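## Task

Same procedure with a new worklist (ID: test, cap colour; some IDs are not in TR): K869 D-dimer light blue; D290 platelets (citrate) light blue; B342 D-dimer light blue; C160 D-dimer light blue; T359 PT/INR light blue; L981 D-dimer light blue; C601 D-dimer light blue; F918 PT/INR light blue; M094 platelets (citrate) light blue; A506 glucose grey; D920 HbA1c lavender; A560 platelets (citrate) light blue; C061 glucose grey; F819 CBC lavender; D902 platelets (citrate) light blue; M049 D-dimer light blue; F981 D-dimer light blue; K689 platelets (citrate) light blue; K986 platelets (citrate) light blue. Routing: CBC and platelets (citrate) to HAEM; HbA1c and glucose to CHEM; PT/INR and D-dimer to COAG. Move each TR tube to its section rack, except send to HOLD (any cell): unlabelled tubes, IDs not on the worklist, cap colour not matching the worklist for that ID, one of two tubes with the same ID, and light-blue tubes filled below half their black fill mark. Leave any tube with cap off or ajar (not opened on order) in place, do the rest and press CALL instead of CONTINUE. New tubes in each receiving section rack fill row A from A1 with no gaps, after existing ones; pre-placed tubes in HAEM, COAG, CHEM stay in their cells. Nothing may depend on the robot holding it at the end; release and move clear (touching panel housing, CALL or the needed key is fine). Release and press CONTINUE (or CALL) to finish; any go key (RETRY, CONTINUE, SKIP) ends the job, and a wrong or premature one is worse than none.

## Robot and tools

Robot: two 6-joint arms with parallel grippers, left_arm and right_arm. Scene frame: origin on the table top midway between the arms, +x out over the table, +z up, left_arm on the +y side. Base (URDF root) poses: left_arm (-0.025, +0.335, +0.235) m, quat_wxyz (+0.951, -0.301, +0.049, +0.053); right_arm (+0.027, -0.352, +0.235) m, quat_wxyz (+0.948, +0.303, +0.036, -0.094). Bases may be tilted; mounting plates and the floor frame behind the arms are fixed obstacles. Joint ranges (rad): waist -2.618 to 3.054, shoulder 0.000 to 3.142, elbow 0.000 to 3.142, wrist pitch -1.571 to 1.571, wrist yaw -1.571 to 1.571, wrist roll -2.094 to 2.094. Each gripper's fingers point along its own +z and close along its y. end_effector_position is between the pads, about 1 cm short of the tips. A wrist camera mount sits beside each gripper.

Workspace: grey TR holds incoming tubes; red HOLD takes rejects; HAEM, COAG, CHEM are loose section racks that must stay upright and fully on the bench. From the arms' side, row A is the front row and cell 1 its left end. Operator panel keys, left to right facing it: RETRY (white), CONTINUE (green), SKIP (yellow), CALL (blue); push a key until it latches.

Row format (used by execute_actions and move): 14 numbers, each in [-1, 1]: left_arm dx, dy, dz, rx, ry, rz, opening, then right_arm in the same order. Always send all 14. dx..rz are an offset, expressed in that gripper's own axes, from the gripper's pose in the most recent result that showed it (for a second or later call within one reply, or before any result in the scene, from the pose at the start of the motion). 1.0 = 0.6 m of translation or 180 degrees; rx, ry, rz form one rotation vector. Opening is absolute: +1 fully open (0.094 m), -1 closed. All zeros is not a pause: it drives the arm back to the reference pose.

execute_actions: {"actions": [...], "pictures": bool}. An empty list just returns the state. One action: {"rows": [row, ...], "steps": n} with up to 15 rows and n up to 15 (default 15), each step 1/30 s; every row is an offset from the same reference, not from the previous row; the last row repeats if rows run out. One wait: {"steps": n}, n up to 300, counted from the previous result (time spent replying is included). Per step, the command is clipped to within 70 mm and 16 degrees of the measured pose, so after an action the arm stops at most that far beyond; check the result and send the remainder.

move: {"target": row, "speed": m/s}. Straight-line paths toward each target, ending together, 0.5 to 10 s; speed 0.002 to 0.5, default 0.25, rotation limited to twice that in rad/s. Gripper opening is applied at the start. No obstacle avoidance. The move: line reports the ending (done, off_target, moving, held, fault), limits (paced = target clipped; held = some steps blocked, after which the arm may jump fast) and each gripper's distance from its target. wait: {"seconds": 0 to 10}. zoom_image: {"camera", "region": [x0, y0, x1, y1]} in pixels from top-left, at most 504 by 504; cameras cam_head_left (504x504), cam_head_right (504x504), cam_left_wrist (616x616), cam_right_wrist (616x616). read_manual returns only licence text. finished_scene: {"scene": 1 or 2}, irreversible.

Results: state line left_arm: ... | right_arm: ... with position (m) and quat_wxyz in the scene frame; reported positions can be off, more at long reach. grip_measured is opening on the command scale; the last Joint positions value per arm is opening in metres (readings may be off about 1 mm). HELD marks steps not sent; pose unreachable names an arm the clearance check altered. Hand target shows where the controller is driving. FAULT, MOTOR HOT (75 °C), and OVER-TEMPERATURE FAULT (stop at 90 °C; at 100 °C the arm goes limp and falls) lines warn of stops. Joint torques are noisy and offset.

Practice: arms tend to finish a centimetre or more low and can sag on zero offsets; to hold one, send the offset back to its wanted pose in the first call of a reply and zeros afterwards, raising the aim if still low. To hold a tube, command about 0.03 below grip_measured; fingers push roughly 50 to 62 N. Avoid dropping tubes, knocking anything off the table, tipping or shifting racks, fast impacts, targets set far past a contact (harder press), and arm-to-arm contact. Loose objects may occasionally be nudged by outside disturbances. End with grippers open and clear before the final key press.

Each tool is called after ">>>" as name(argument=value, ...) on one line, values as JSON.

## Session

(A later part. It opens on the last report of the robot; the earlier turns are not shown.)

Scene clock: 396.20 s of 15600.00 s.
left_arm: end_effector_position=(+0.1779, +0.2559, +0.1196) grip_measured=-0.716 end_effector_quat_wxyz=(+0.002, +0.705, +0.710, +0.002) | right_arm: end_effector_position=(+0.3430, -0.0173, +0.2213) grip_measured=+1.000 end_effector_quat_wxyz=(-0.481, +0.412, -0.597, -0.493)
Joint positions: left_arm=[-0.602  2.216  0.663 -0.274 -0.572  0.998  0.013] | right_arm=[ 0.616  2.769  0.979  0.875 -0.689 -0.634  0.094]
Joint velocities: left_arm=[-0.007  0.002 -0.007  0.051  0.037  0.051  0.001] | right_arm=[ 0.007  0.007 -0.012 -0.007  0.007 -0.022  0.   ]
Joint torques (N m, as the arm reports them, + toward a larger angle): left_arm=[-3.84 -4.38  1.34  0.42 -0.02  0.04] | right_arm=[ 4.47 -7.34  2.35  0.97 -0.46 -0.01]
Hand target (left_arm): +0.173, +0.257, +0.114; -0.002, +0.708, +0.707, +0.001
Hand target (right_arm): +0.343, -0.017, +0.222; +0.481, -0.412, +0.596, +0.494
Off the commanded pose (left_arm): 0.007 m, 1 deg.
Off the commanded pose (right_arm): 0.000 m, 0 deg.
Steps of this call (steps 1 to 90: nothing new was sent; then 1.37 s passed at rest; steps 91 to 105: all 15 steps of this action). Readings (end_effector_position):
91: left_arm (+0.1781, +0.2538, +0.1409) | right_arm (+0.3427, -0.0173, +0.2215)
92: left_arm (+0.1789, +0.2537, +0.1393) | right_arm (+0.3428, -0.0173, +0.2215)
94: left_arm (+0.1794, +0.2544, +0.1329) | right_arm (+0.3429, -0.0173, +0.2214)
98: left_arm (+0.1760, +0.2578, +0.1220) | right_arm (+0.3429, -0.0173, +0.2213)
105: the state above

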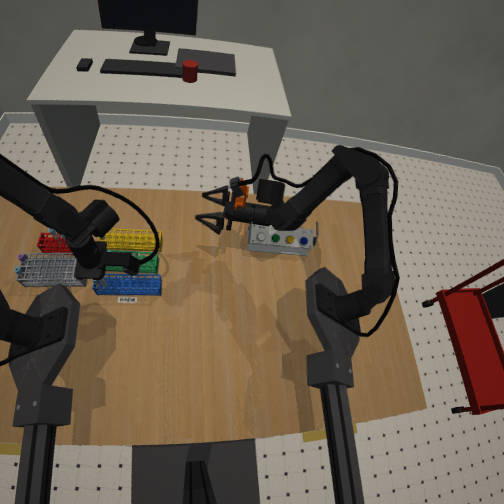

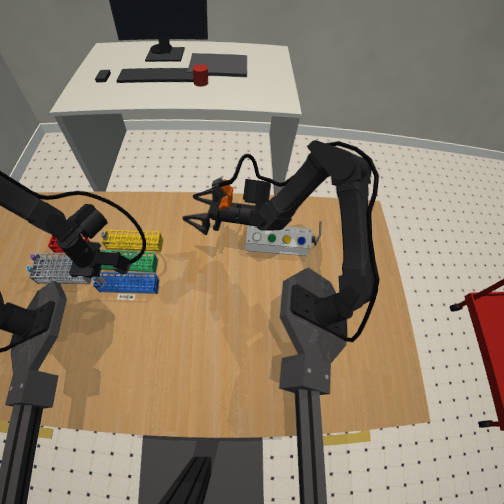

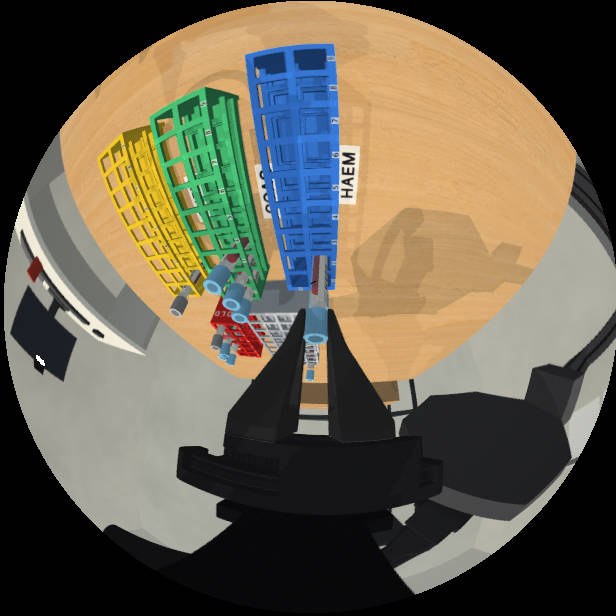

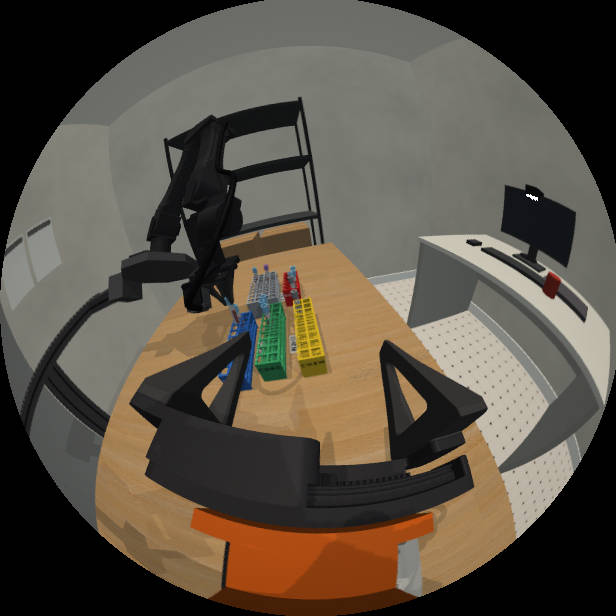

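>>> move(target=[0,-0.007,0.054,0.002,0,0.003,-0.75,0,0,0,0,0,0,1], speed=0.05)

>>> execute_actions(actions=[{"rows":[[0,0,0,0,0,0,-0.45,0,0,0,0,0,0,1]],"steps":8}], pictures=false)

>>> move(target=[-0.006,0.006,-0.1,0,-0.004,0,-0.45,0,0,0,0,0,0,1], speed=0.12)

>>> move(target=[0.425,0.012,-0.01,0,0,-0.2,-0.4,0,0,0,0,0,0,1], speed=0.3)

Scene clock: 403.57 s of 15600.00 s.
left_arm: end_effector_position=(+0.1803, +0.2551, +0.0925) grip_measured=-0.716 end_effector_quat_wxyz=(+0.004, +0.705, +0.709, +0.003) | right_arm: end_effector_position=(+0.3433, -0.0174, +0.2209) grip_measured=+1.000 end_effector_quat_wxyz=(-0.481, +0.412, -0.598, -0.492)
Joint positions: left_arm=[-0.534  2.311  0.65  -0.117 -0.588  1.082  0.013] | right_arm=[ 0.616  2.769  0.979  0.875 -0.687 -0.634  0.094]
Joint velocities: left_arm=[ 0.002 -0.002  0.012  0.022  0.007 -0.007 -0.   ] | right_arm=[ 0.007  0.002  0.002  0.007 -0.007  0.066  0.   ]
Joint torques (N m, as the arm reports them, + toward a larger angle): left_arm=[-3.76 -4.38  0.61  0.52  0.01  0.06] | right_arm=[ 4.36 -7.39  2.34  0.98 -0.48  0.  ]
Hand target (left_arm): +0.173, +0.256, +0.087; -0.001, +0.708, +0.706, +0.000
Hand target (right_arm): +0.343, -0.017, +0.221; +0.481, -0.412, +0.597, +0.493
Off the commanded pose (left_arm): 0.008 m, 1 deg.
Off the commanded pose (right_arm): 0.000 m, 0 deg.
After step 90, 3.23 s passed at rest.
move: done

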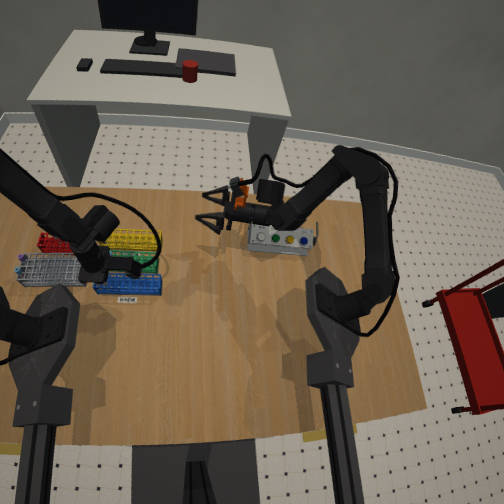

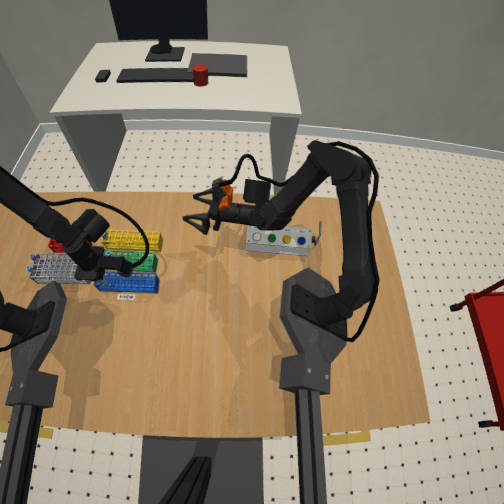

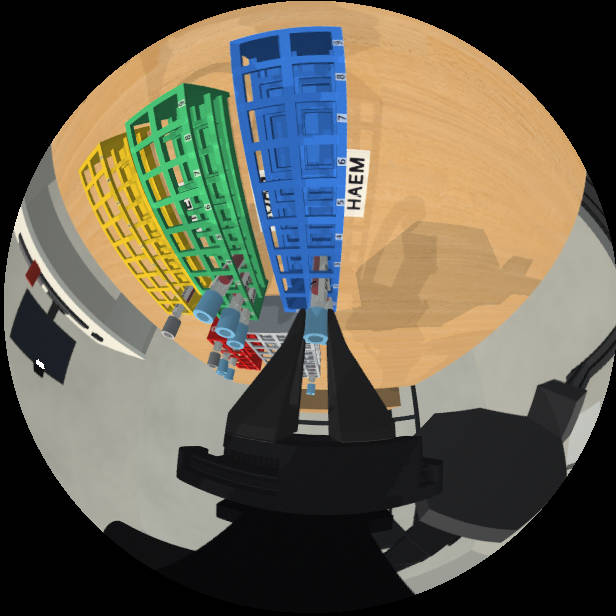

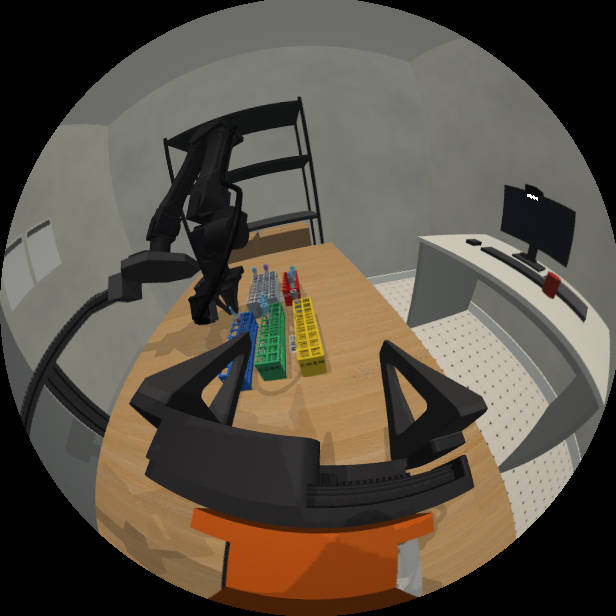

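Scene clock: 403.83 s of 15600.00 s.
left_arm: end_effector_position=(+0.1803, +0.2551, +0.0925) grip_measured=-0.452 end_effector_quat_wxyz=(+0.004, +0.705, +0.709, +0.003) | right_arm: end_effector_position=(+0.3435, -0.0175, +0.2207) grip_measured=+1.000 end_effector_quat_wxyz=(-0.481, +0.412, -0.598, -0.491)
Joint positions: left_arm=[-0.534  2.311  0.65  -0.117 -0.588  1.082  0.026] | right_arm=[ 0.616  2.769  0.979  0.875 -0.685 -0.634  0.094]
Joint velocities: left_arm=[ 0.002  0.007  0.002 -0.11  -0.037  0.007 -0.002] | right_arm=[-0.002  0.002  0.012 -0.037 -0.037  0.022  0.   ]
Joint torques (N m, as the arm reports them, + toward a larger angle): left_arm=[-4.43 -5.88  1.71  0.3  -0.02  0.02] | right_arm=[ 4.36 -7.28  2.4   0.95 -0.48  0.02]
Hand target (left_arm): +0.180, +0.255, +0.092; +0.004, +0.705, +0.709, +0.003
Hand target (right_arm): +0.343, -0.017, +0.221; +0.481, -0.412, +0.598, +0.492
Off the commanded pose (left_arm): 0.000 m, 0 deg.
Off the commanded pose (right_arm): 0.000 m, 0 deg.
Steps of this call (steps 1 to 8: all 8 steps of this action). Readings (end_effector_position):
1: left_arm (+0.1803, +0.2551, +0.0925) | right_arm (+0.3433, -0.0174, +0.2209)
2: left_arm (+0.1803, +0.2551, +0.0925) | right_arm (+0.3434, -0.0174, +0.2208)
4: left_arm (+0.1803, +0.2551, +0.0925) | right_arm (+0.3434, -0.0174, +0.2208)
8: the state above

Scene clock: 405.23 s of 15600.00 s.
left_arm: end_effector_position=(+0.1786, +0.2583, +0.1446) grip_measured=-0.452 end_effector_quat_wxyz=(-0.003, +0.706, +0.708, +0.004) | right_arm: end_effector_position=(+0.3438, -0.0175, +0.2203) grip_measured=+1.000 end_effector_quat_wxyz=(-0.481, +0.411, -0.599, -0.490)
Joint positions: left_arm=[-0.655  2.14   0.696 -0.428 -0.563  0.936  0.026] | right_arm=[ 0.616  2.769  0.979  0.875 -0.682 -0.634  0.094]
Joint velocities: left_arm=[-0.002  0.022 -0.017 -0.066 -0.037  0.007  0.001] | right_arm=[-0.002  0.017  0.017  0.022  0.051 -0.081  0.   ]
Joint torques (N m, as the arm reports them, + toward a larger angle): left_arm=[-5.42 -6.34  4.22  0.09  0.13 -0.04] | right_arm=[ 4.4  -7.28  2.22  0.97 -0.44  0.02]
Hand target (left_arm): +0.184, +0.251, +0.153; +0.010, +0.705, +0.709, -0.002
Hand target (right_arm): +0.344, -0.017, +0.221; +0.481, -0.412, +0.598, +0.491
Off the commanded pose (left_arm): 0.011 m, 2 deg.
Off the commanded pose (right_arm): 0.000 m, 0 deg.
move: off_target (left_arm)

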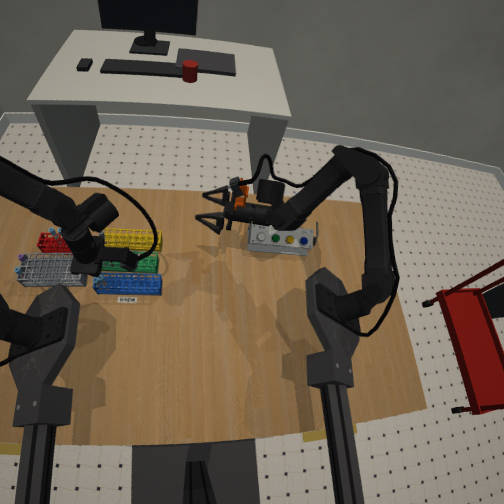

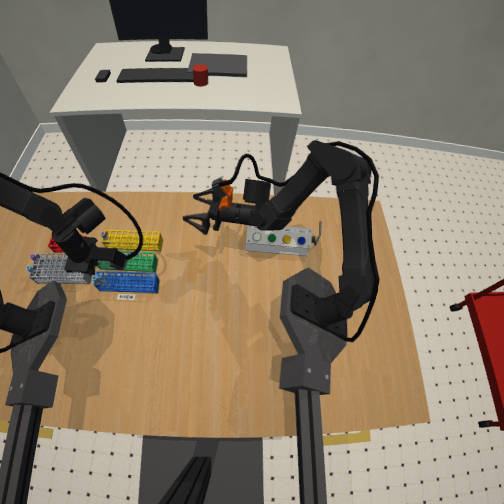

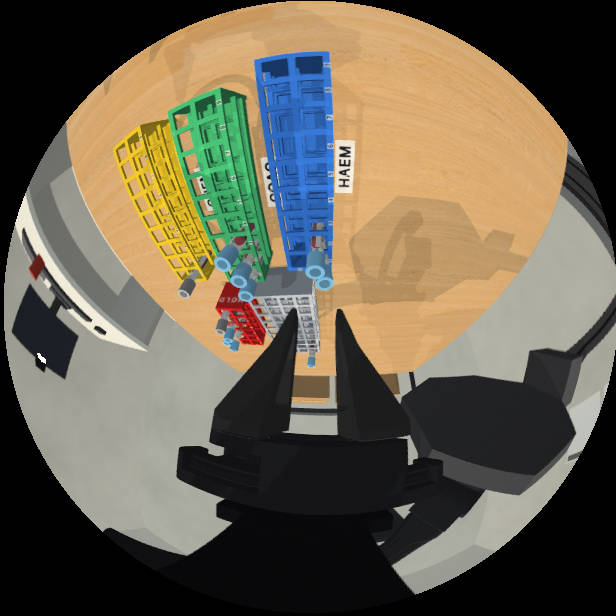

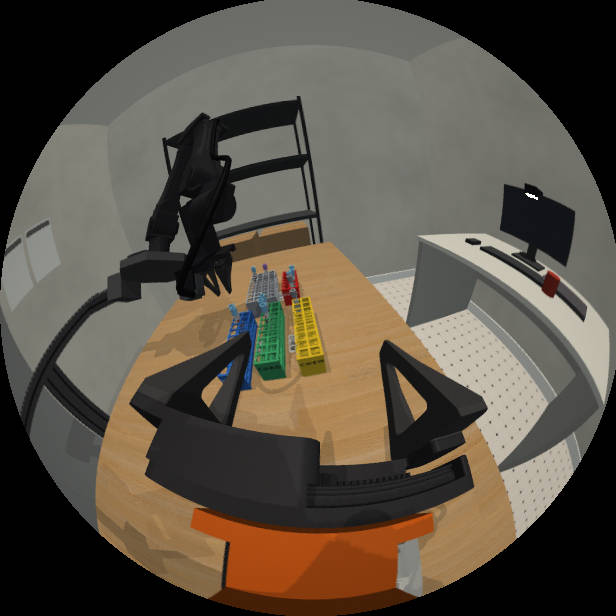

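Scene clock: 406.97 s of 15600.00 s.
left_arm: end_effector_position=(+0.1870, +0.5166, +0.1490) grip_measured=-0.402 end_effector_quat_wxyz=(-0.017, +0.453, +0.891, +0.013) | right_arm: end_effector_position=(+0.3441, -0.0176, +0.2200) grip_measured=+1.000 end_effector_quat_wxyz=(-0.481, +0.411, -0.600, -0.489)
Joint positions: left_arm=[ 0.277  1.419  0.665 -0.489 -0.579  1.419  0.028] | right_arm=[ 0.616  2.769  0.979  0.875 -0.68  -0.634  0.094]
Joint velocities: left_arm=[ 0.002  0.012 -0.002 -0.022  0.022  0.051 -0.   ] | right_arm=[-0.002  0.002  0.022  0.007  0.022 -0.051  0.   ]
Joint torques (N m, as the arm reports them, + toward a larger angle): left_arm=[-1.95 -5.87  4.11  0.06  0.14  0.05] | right_arm=[ 4.41 -7.37  2.29  0.95 -0.47 -0.02]
Hand target (left_arm): +0.189, +0.518, +0.153; -0.007, +0.453, +0.891, +0.008
Hand target (right_arm): +0.344, -0.018, +0.220; +0.481, -0.411, +0.599, +0.490
Off the commanded pose (left_arm): 0.006 m, 2 deg.
Off the commanded pose (right_arm): 0.000 m, 0 deg.
move: done

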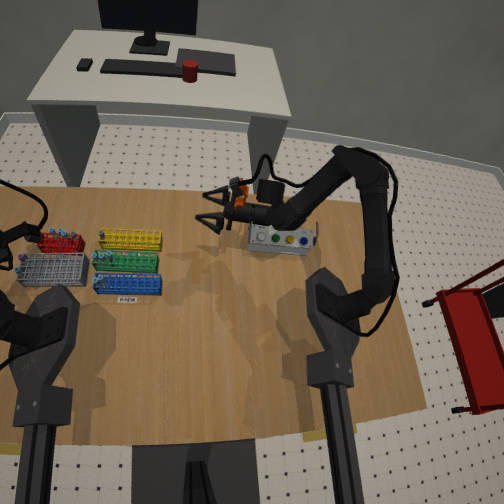

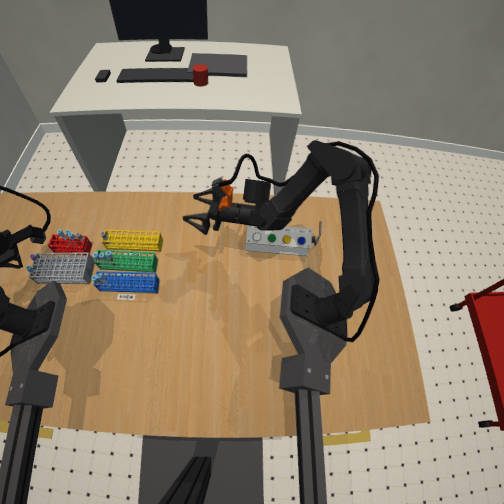

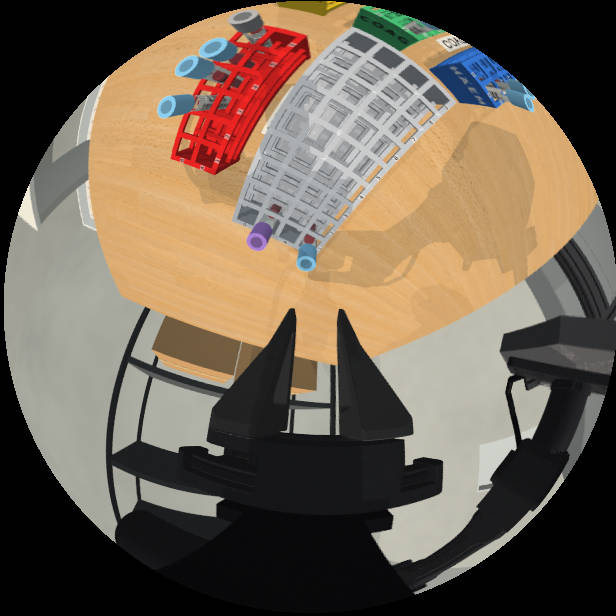

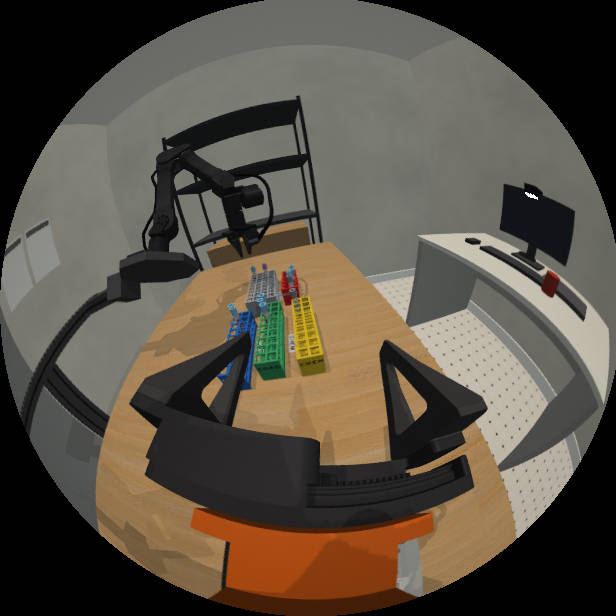

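>>> move(target=[-0.008,-0.003,0.058,0.002,-0.013,0,-0.4,0,0,0,0,0,0,1], speed=0.06)

Scene clock: 410.70 s of 15600.00 s.
left_arm: end_effector_position=(+0.1906, +0.5212, +0.1201) grip_measured=-0.402 end_effector_quat_wxyz=(-0.004, +0.448, +0.894, +0.014) | right_arm: end_effector_position=(+0.3444, -0.0177, +0.2197) grip_measured=+1.000 end_effector_quat_wxyz=(-0.481, +0.411, -0.601, -0.488)
Joint positions: left_arm=[ 0.362  1.499  0.632 -0.309 -0.53   1.51   0.028] | right_arm=[ 0.616  2.769  0.979  0.875 -0.677 -0.634  0.094]
Joint velocities: left_arm=[ 0.002 -0.002  0.002  0.022  0.022  0.022 -0.001] | right_arm=[ 0.012  0.007  0.007  0.037 -0.022 -0.081  0.   ]
Joint torques (N m, as the arm reports them, + toward a larger angle): left_arm=[-2.05 -3.99  1.63  0.42  0.16  0.07] | right_arm=[ 4.43 -7.39  2.28  0.95 -0.46  0.  ]
Hand target (left_arm): +0.187, +0.513, +0.114; -0.001, +0.453, +0.891, +0.000
Hand target (right_arm): +0.344, -0.018, +0.220; +0.481, -0.411, +0.600, +0.489
Off the commanded pose (left_arm): 0.011 m, 2 deg.
Off the commanded pose (right_arm): 0.000 m, 0 deg.
move: off_target (left_arm)

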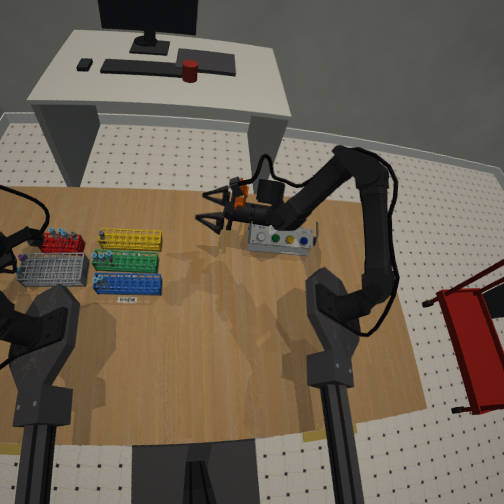

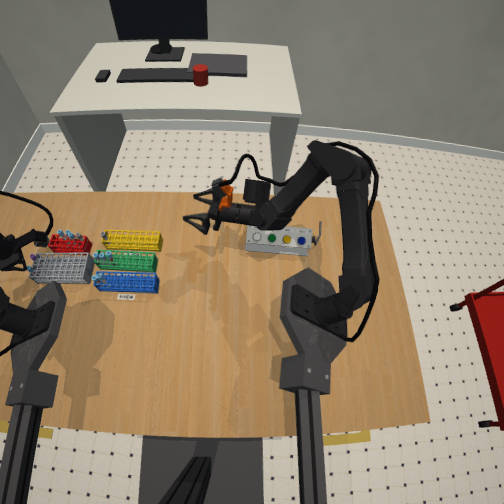

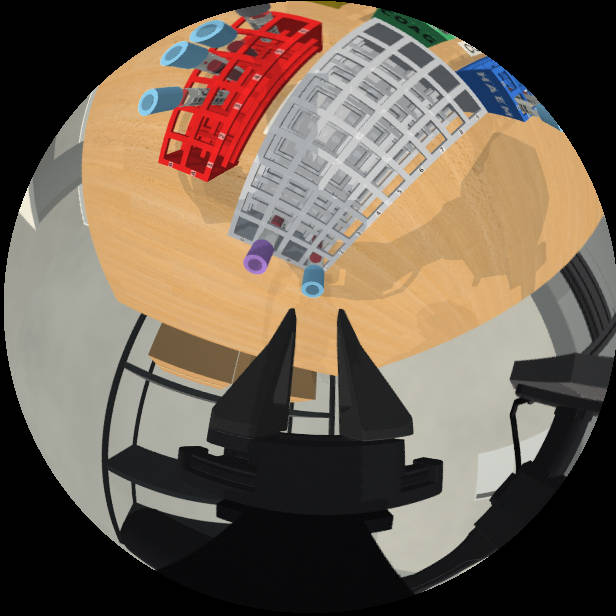

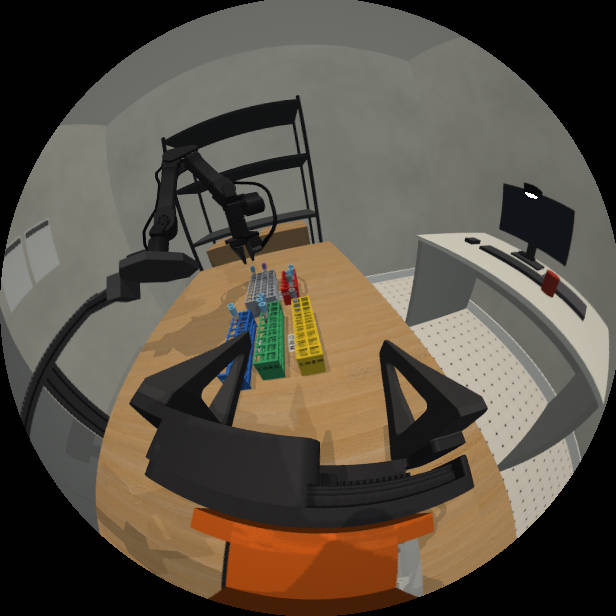

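>>> move(target=[-0.011,-0.014,0.067,0.007,-0.006,0.003,-0.35,0,0,0,0,0,0,1], speed=0.06)

>>> execute_actions(actions=[{"rows":[[0,0,0,0,0,0,-0.75,0,0,0,0,0,0,1]],"steps":12}], pictures=false)

>>> move(target=[0,0.012,-0.21,0,-0.007,0,-0.75,0,0,0,0,0,0,1], speed=0.12)

>>> move(target=[-0.51,-0.21,-0.035,0,0,-0.6,-0.75,0,0,0,0,0,0,1], speed=0.38)

>>> zoom_image(camera="cam_right_wrist", region=[210,230,300,320])

Scene clock: 419.60 s of 15600.00 s.
left_arm: end_effector_position=(+0.1921, +0.5210, +0.0854) grip_measured=-0.352 end_effector_quat_wxyz=(-0.005, +0.447, +0.895, +0.015) | right_arm: end_effector_position=(+0.3447, -0.0178, +0.2193) grip_measured=+1.000 end_effector_quat_wxyz=(-0.481, +0.411, -0.602, -0.487)
Joint positions: left_arm=[ 0.426  1.635  0.615 -0.122 -0.506  1.575  0.03 ] | right_arm=[ 0.616  2.769  0.979  0.875 -0.675 -0.634  0.094]
Joint velocities: left_arm=[-0.012 -0.012  0.002 -0.051 -0.022 -0.007 -0.   ] | right_arm=[-0.027  0.012 -0.002  0.066 -0.066  0.007  0.   ]
Joint torques (N m, as the arm reports them, + toward a larger angle): left_arm=[-2.45 -4.47  0.98  0.45  0.17  0.01] | right_arm=[ 4.31 -7.29  2.23  0.95 -0.47 -0.01]
Hand target (left_arm): +0.188, +0.512, +0.080; -0.001, +0.452, +0.892, +0.000
Hand target (right_arm): +0.344, -0.018, +0.220; +0.481, -0.411, +0.601, +0.488
Off the commanded pose (left_arm): 0.011 m, 2 deg.
Off the commanded pose (right_arm): 0.000 m, 0 deg.
After step 90, 4.70 s passed at rest.
move: off_target (left_arm)

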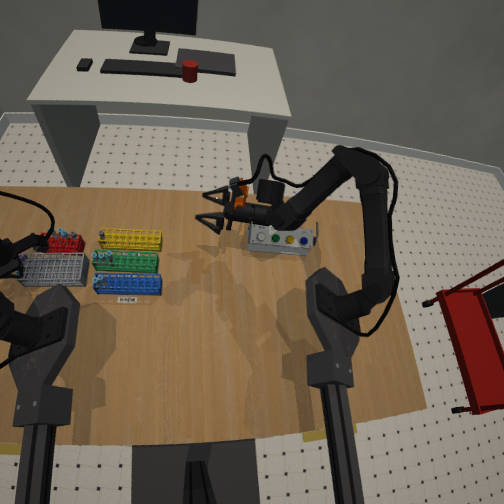

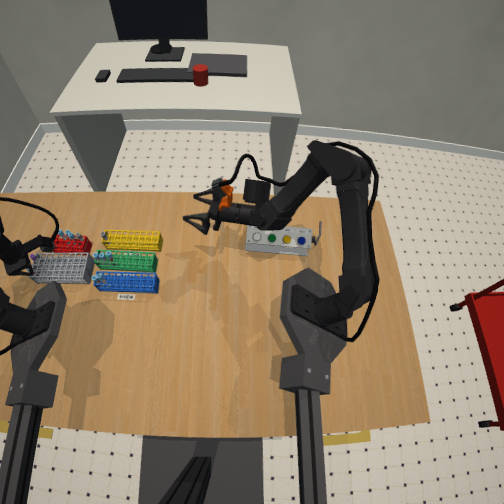

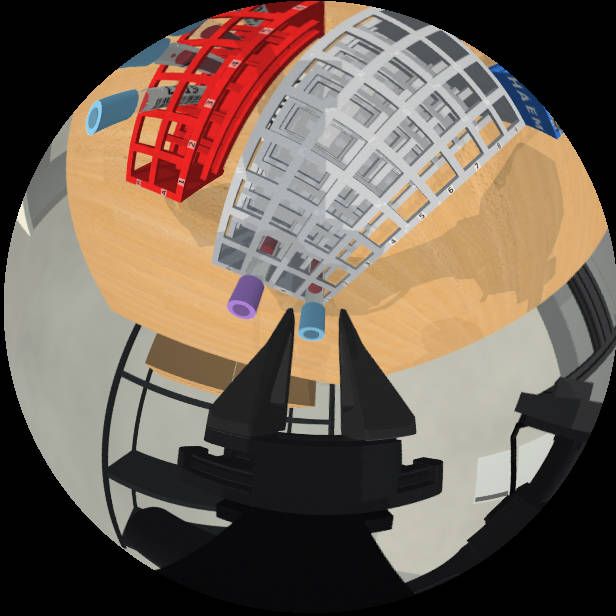

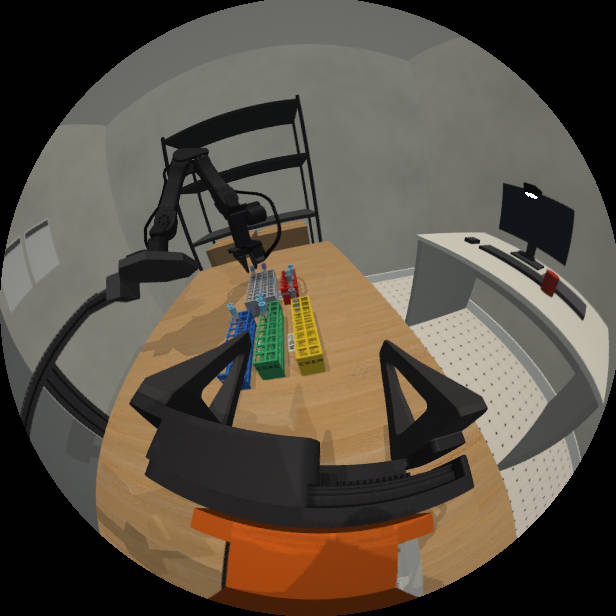

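Scene clock: 420.00 s of 15600.00 s.
left_arm: end_effector_position=(+0.1920, +0.5210, +0.0854) grip_measured=-0.716 end_effector_quat_wxyz=(-0.005, +0.447, +0.895, +0.015) | right_arm: end_effector_position=(+0.3450, -0.0178, +0.2190) grip_measured=+1.000 end_effector_quat_wxyz=(-0.481, +0.411, -0.603, -0.487)
Joint positions: left_arm=[ 0.426  1.635  0.615 -0.122 -0.507  1.575  0.013] | right_arm=[ 0.616  2.769  0.979  0.875 -0.672 -0.634  0.094]
Joint velocities: left_arm=[ 0.027 -0.007 -0.007  0.037  0.022  0.007  0.001] | right_arm=[ 0.012  0.007 -0.022 -0.037  0.037  0.022  0.   ]
Joint torques (N m, as the arm reports them, + toward a larger angle): left_arm=[-2.83 -5.85  1.97  0.34 -0.03 -0.01] | right_arm=[ 4.33 -7.33  2.4   0.99 -0.45 -0.02]
Hand target (left_arm): +0.192, +0.521, +0.085; -0.005, +0.447, +0.895, +0.015
Hand target (right_arm): +0.345, -0.018, +0.219; +0.481, -0.411, +0.602, +0.487
Off the commanded pose (left_arm): 0.000 m, 0 deg.
Off the commanded pose (right_arm): 0.000 m, 0 deg.
Steps of this call (steps 1 to 12: all 12 steps of this action). Readings (end_effector_position):
1: left_arm (+0.1921, +0.5210, +0.0854) | right_arm (+0.3448, -0.0178, +0.2193)
2: left_arm (+0.1921, +0.5210, +0.0854) | right_arm (+0.3448, -0.0178, +0.2192)
4: left_arm (+0.1920, +0.5210, +0.0854) | right_arm (+0.3448, -0.0178, +0.2192)
8: left_arm (+0.1920, +0.5210, +0.0854) | right_arm (+0.3449, -0.0178, +0.2191)
12: the state above

Scene clock: 421.93 s of 15600.00 s.
left_arm: end_effector_position=(+0.1931, +0.5200, +0.2022) grip_measured=-0.716 end_effector_quat_wxyz=(-0.005, +0.447, +0.895, +0.002) | right_arm: end_effector_position=(+0.3453, -0.0179, +0.2187) grip_measured=+1.000 end_effector_quat_wxyz=(-0.481, +0.411, -0.603, -0.486)
Joint positions: left_arm=[ 0.174  1.319  0.804 -0.795 -0.576  1.286  0.013] | right_arm=[ 0.616  2.769  0.979  0.875 -0.67  -0.634  0.094]
Joint velocities: left_arm=[-0.002  0.007 -0.002 -0.037 -0.022  0.022 -0.001] | right_arm=[-0.002  0.007  0.012 -0.022 -0.022 -0.066  0.   ]
Joint torques (N m, as the arm reports them, + toward a larger angle): left_arm=[-3.87 -5.77  5.26  0.02 -0.04 -0.03] | right_arm=[ 4.42 -7.4   2.28  0.96 -0.45 -0.01]
Hand target (left_arm): +0.198, +0.522, +0.212; +0.006, +0.447, +0.895, +0.009
Hand target (right_arm): +0.345, -0.018, +0.219; +0.481, -0.411, +0.602, +0.487
Off the commanded pose (left_arm): 0.010 m, 1 deg.
Off the commanded pose (right_arm): 0.000 m, 0 deg.
move: done

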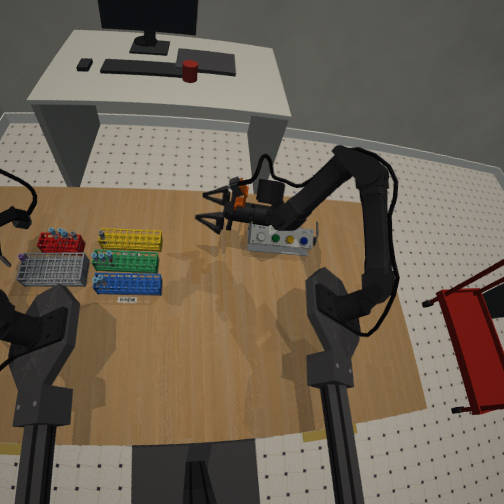

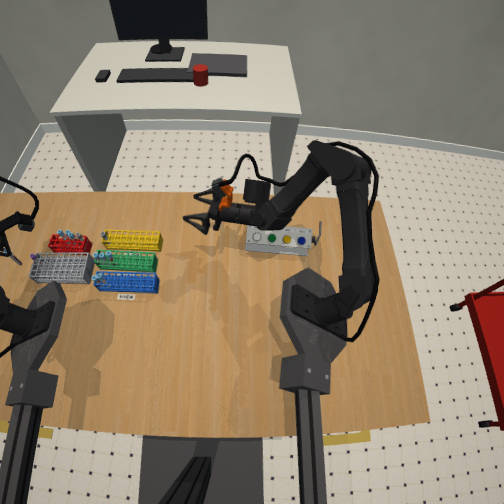

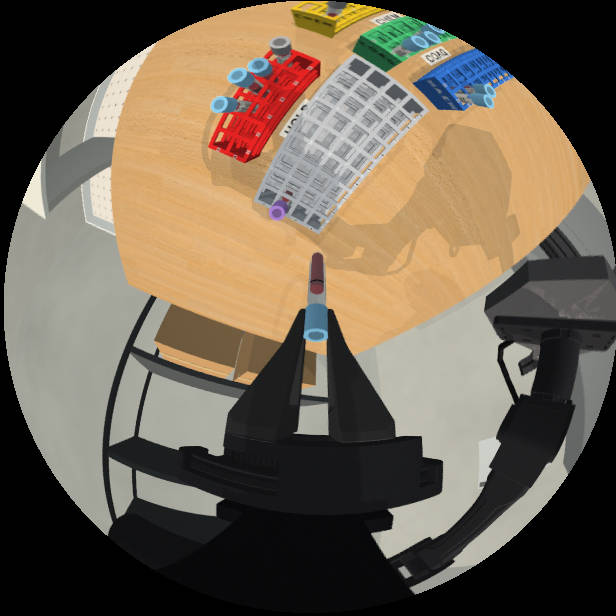

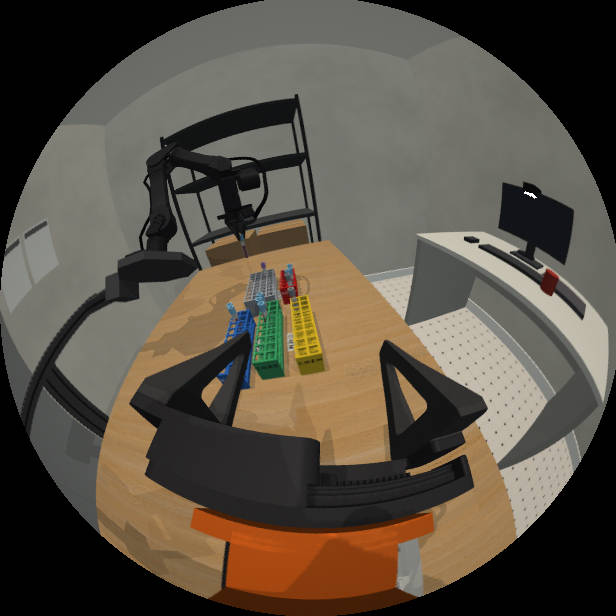

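Scene clock: 425.10 s of 15600.00 s.
left_arm: end_effector_position=(+0.2729, +0.1979, +0.2202) grip_measured=-0.716 end_effector_quat_wxyz=(-0.002, -0.468, +0.884, -0.008) | right_arm: end_effector_position=(+0.3456, -0.0180, +0.2184) grip_measured=+1.000 end_effector_quat_wxyz=(-0.481, +0.411, -0.604, -0.485)
Joint positions: left_arm=[-0.743  2.308  1.306 -0.897 -0.517 -1.692  0.013] | right_arm=[ 0.616  2.769  0.979  0.875 -0.667 -0.634  0.094]
Joint velocities: left_arm=[-0.002  0.007  0.027 -0.051  0.037 -0.007 -0.001] | right_arm=[-0.002 -0.007  0.002 -0.007  0.022  0.022  0.   ]
Joint torques (N m, as the arm reports them, + toward a larger angle): left_arm=[-6.73 -6.25  5.96  0.06 -0.04 -0.06] | right_arm=[ 4.38 -7.35  2.28  0.97 -0.46 -0.02]
Hand target (left_arm): +0.271, +0.194, +0.222; -0.001, -0.461, +0.887, -0.002
Hand target (right_arm): +0.345, -0.018, +0.219; +0.481, -0.411, +0.603, +0.486
Off the commanded pose (left_arm): 0.004 m, 2 deg.
Off the commanded pose (right_arm): 0.000 m, 0 deg.
move: done

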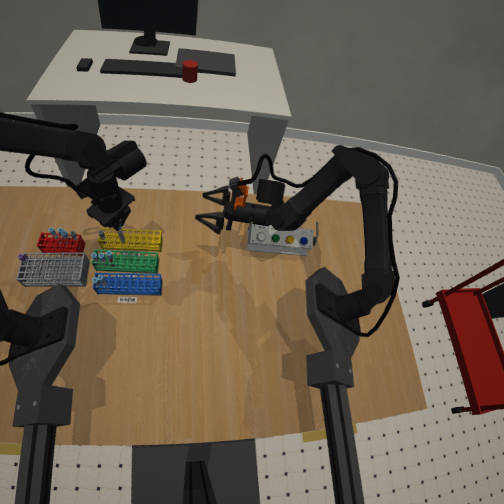

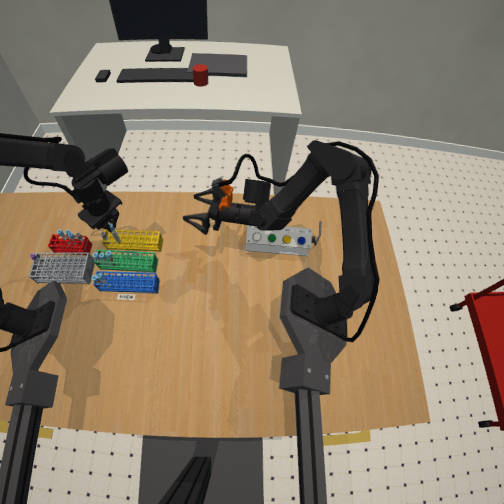

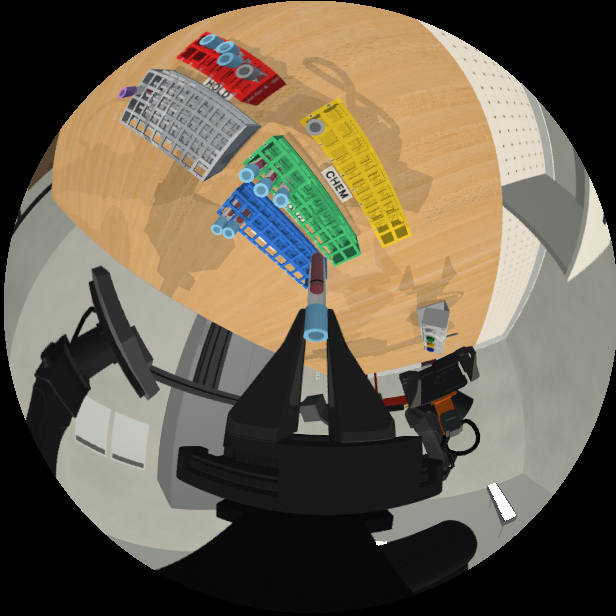

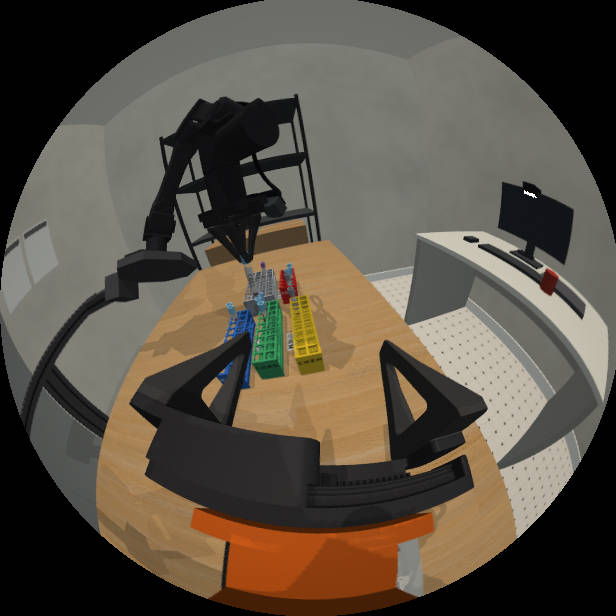

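Region (210, 230, 300, 320) of cam_right_wrist's 616x616 image, scaled by 5.600, with more detail than that image has.

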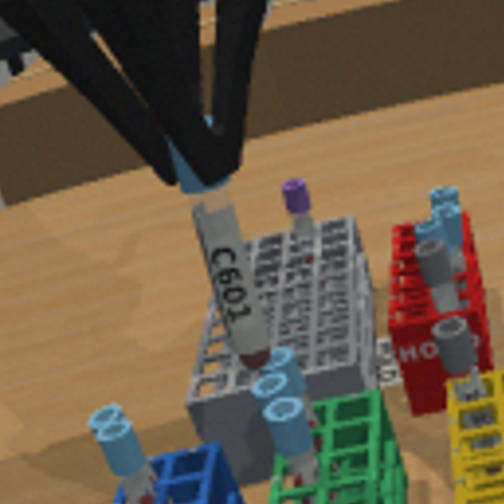

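>>> move(target=[-0.014,0.044,0.02,0,0,0.81,-0.75,0,0,0,0,0,0,1], speed=0.45)

Scene clock: 432.33 s of 15600.00 s.
left_arm: end_effector_position=(+0.2533, +0.2182, +0.2050) grip_measured=-0.716 end_effector_quat_wxyz=(-0.005, +0.710, +0.704, -0.003) | right_arm: end_effector_position=(+0.3459, -0.0181, +0.2180) grip_measured=+1.000 end_effector_quat_wxyz=(-0.481, +0.411, -0.605, -0.484)
Joint positions: left_arm=[-0.715  2.25   1.17  -0.832 -0.53   0.878  0.013] | right_arm=[ 0.616  2.769  0.979  0.875 -0.665 -0.634  0.094]
Joint velocities: left_arm=[-0.007 -0.007 -0.017  0.081 -0.037 -0.022 -0.001] | right_arm=[-0.007  0.012 -0.007 -0.007 -0.066 -0.037  0.   ]
Joint torques (N m, as the arm reports them, + toward a larger angle): left_arm=[-4.88 -8.67  3.14  0.46 -0.03  0.04] | right_arm=[ 4.37 -7.3   2.26  0.99 -0.46 -0.02]
Hand target (left_arm): +0.256, +0.220, +0.208; +0.007, +0.707, +0.707, -0.004
Hand target (right_arm): +0.346, -0.018, +0.218; +0.481, -0.411, +0.604, +0.485
Off the commanded pose (left_arm): 0.004 m, 1 deg.
Off the commanded pose (right_arm): 0.000 m, 0 deg.
After step 90, 0.70 s passed at rest.
move: done

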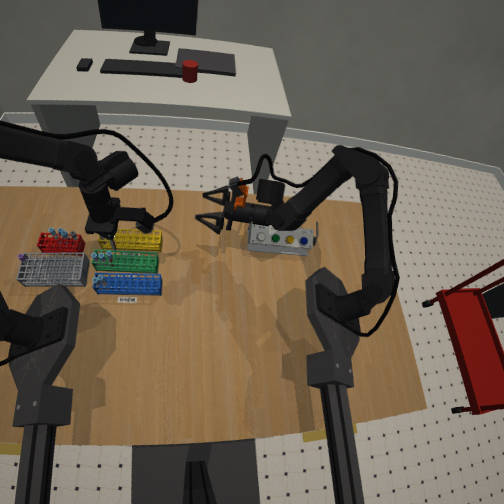

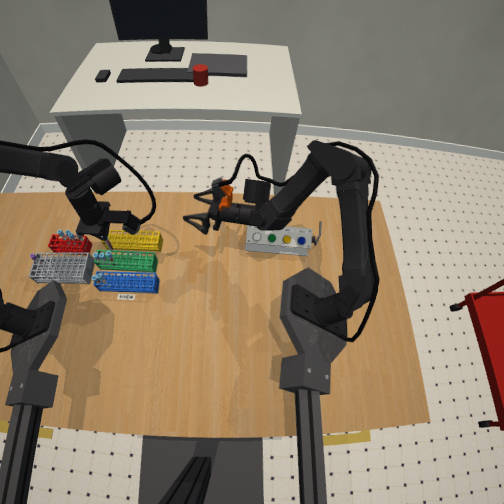

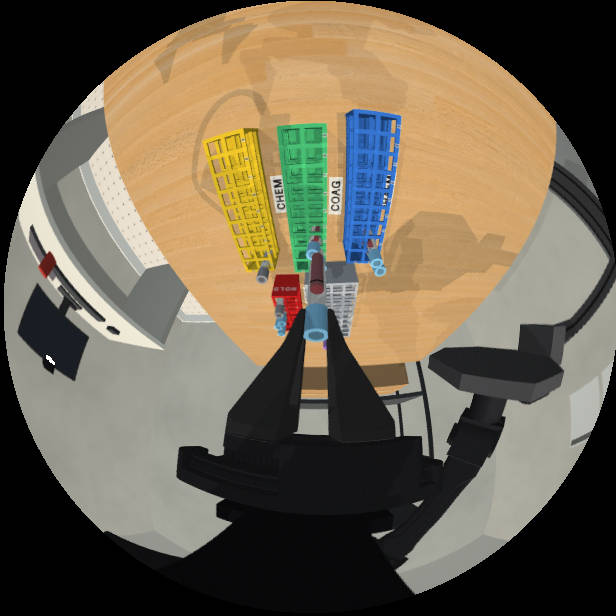

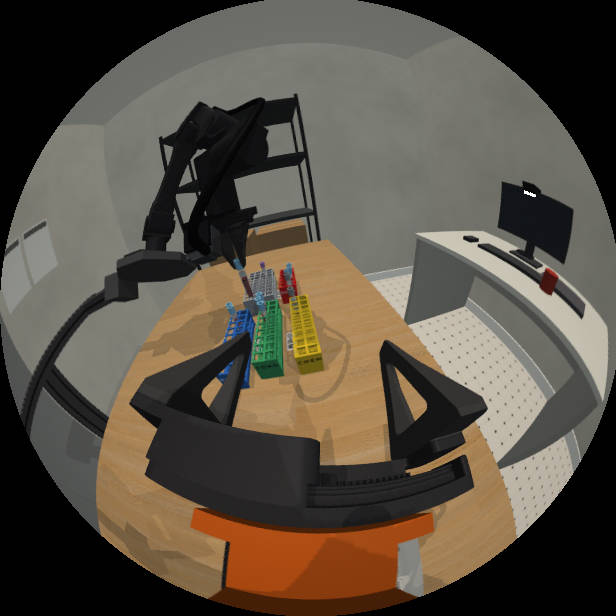

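>>> move(target=[0.006,-0.003,0.114,-0.004,-0.001,-0.003,-0.75,0,0,0,0,0,0,1], speed=0.1)

>>> zoom_image(camera="cam_left_wrist", region=[250,200,390,340])

Scene clock: 436.13 s of 15600.00 s.
left_arm: end_effector_position=(+0.2548, +0.2229, +0.1423) grip_measured=-0.716 end_effector_quat_wxyz=(+0.004, +0.703, +0.711, +0.001) | right_arm: end_effector_position=(+0.3461, -0.0181, +0.2177) grip_measured=+1.000 end_effector_quat_wxyz=(+0.481, -0.410, +0.606, +0.483)
Joint positions: left_arm=[-0.603  2.336  1.047 -0.534 -0.568  0.996  0.013] | right_arm=[ 0.616  2.769  0.979  0.875 -0.662 -0.634  0.094]
Joint velocities: left_arm=[ 0.012  0.002  0.022 -0.037 -0.081 -0.066  0.   ] | right_arm=[ 0.002  0.012 -0.012 -0.022  0.037  0.066  0.   ]
Joint torques (N m, as the arm reports them, + toward a larger angle): left_arm=[-5.19 -6.2   2.39  0.47 -0.07  0.04] | right_arm=[ 4.39 -7.36  2.28  0.99 -0.47 -0.03]
Hand target (left_arm): +0.250, +0.223, +0.137; +0.000, +0.707, +0.707, +0.001
Hand target (right_arm): +0.346, -0.018, +0.218; +0.481, -0.411, +0.605, +0.484
Off the commanded pose (left_arm): 0.007 m, 1 deg.
Off the commanded pose (right_arm): 0.000 m, 0 deg.
move: done

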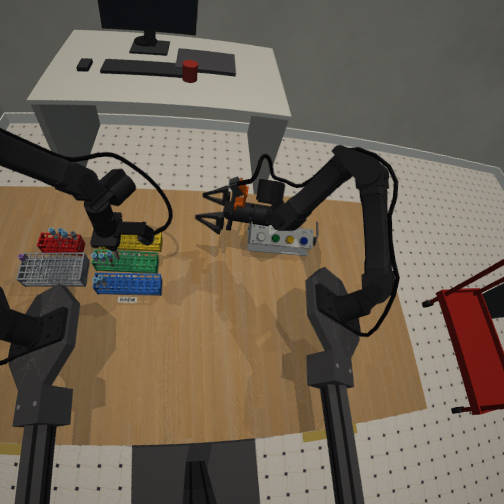

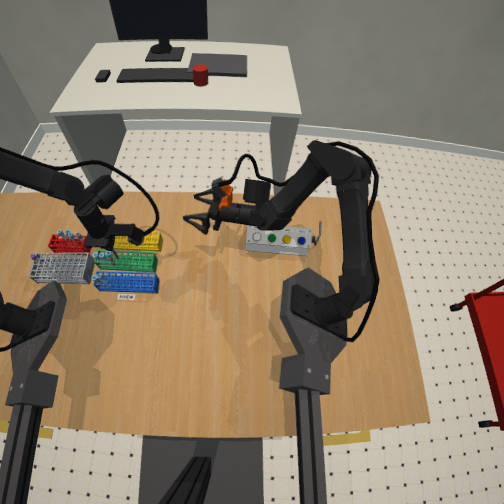

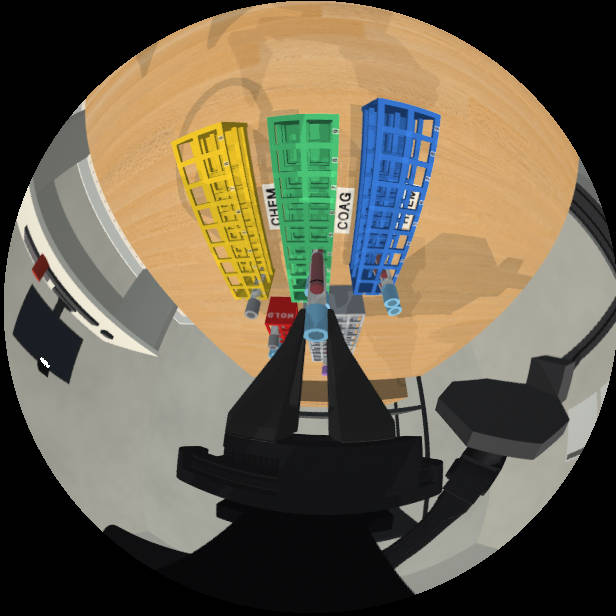

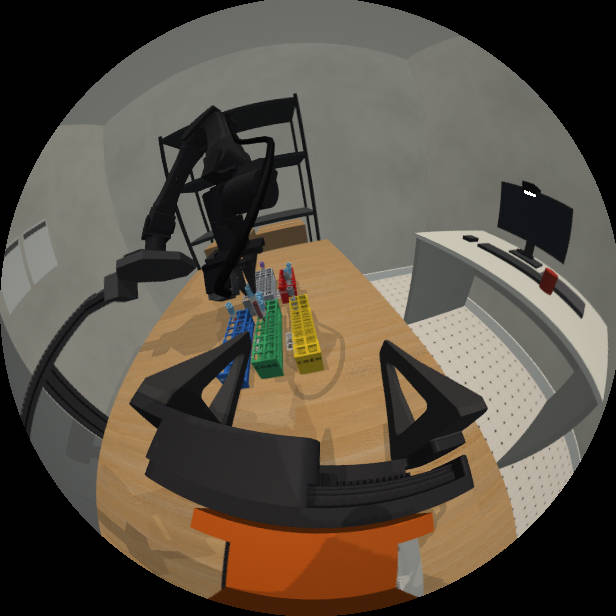

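Region (250, 200, 390, 340) of cam_left_wrist's 616x616 image, scaled by 3.600, with more detail than that image has.

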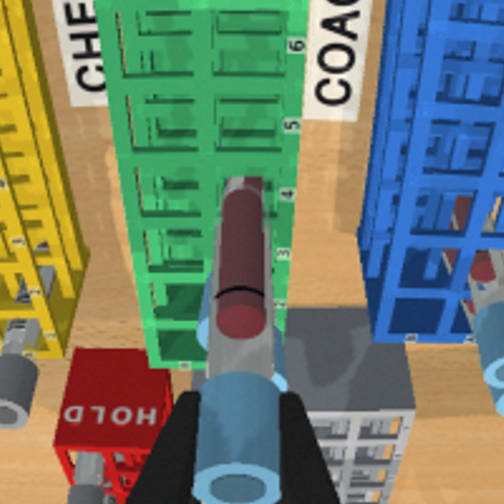

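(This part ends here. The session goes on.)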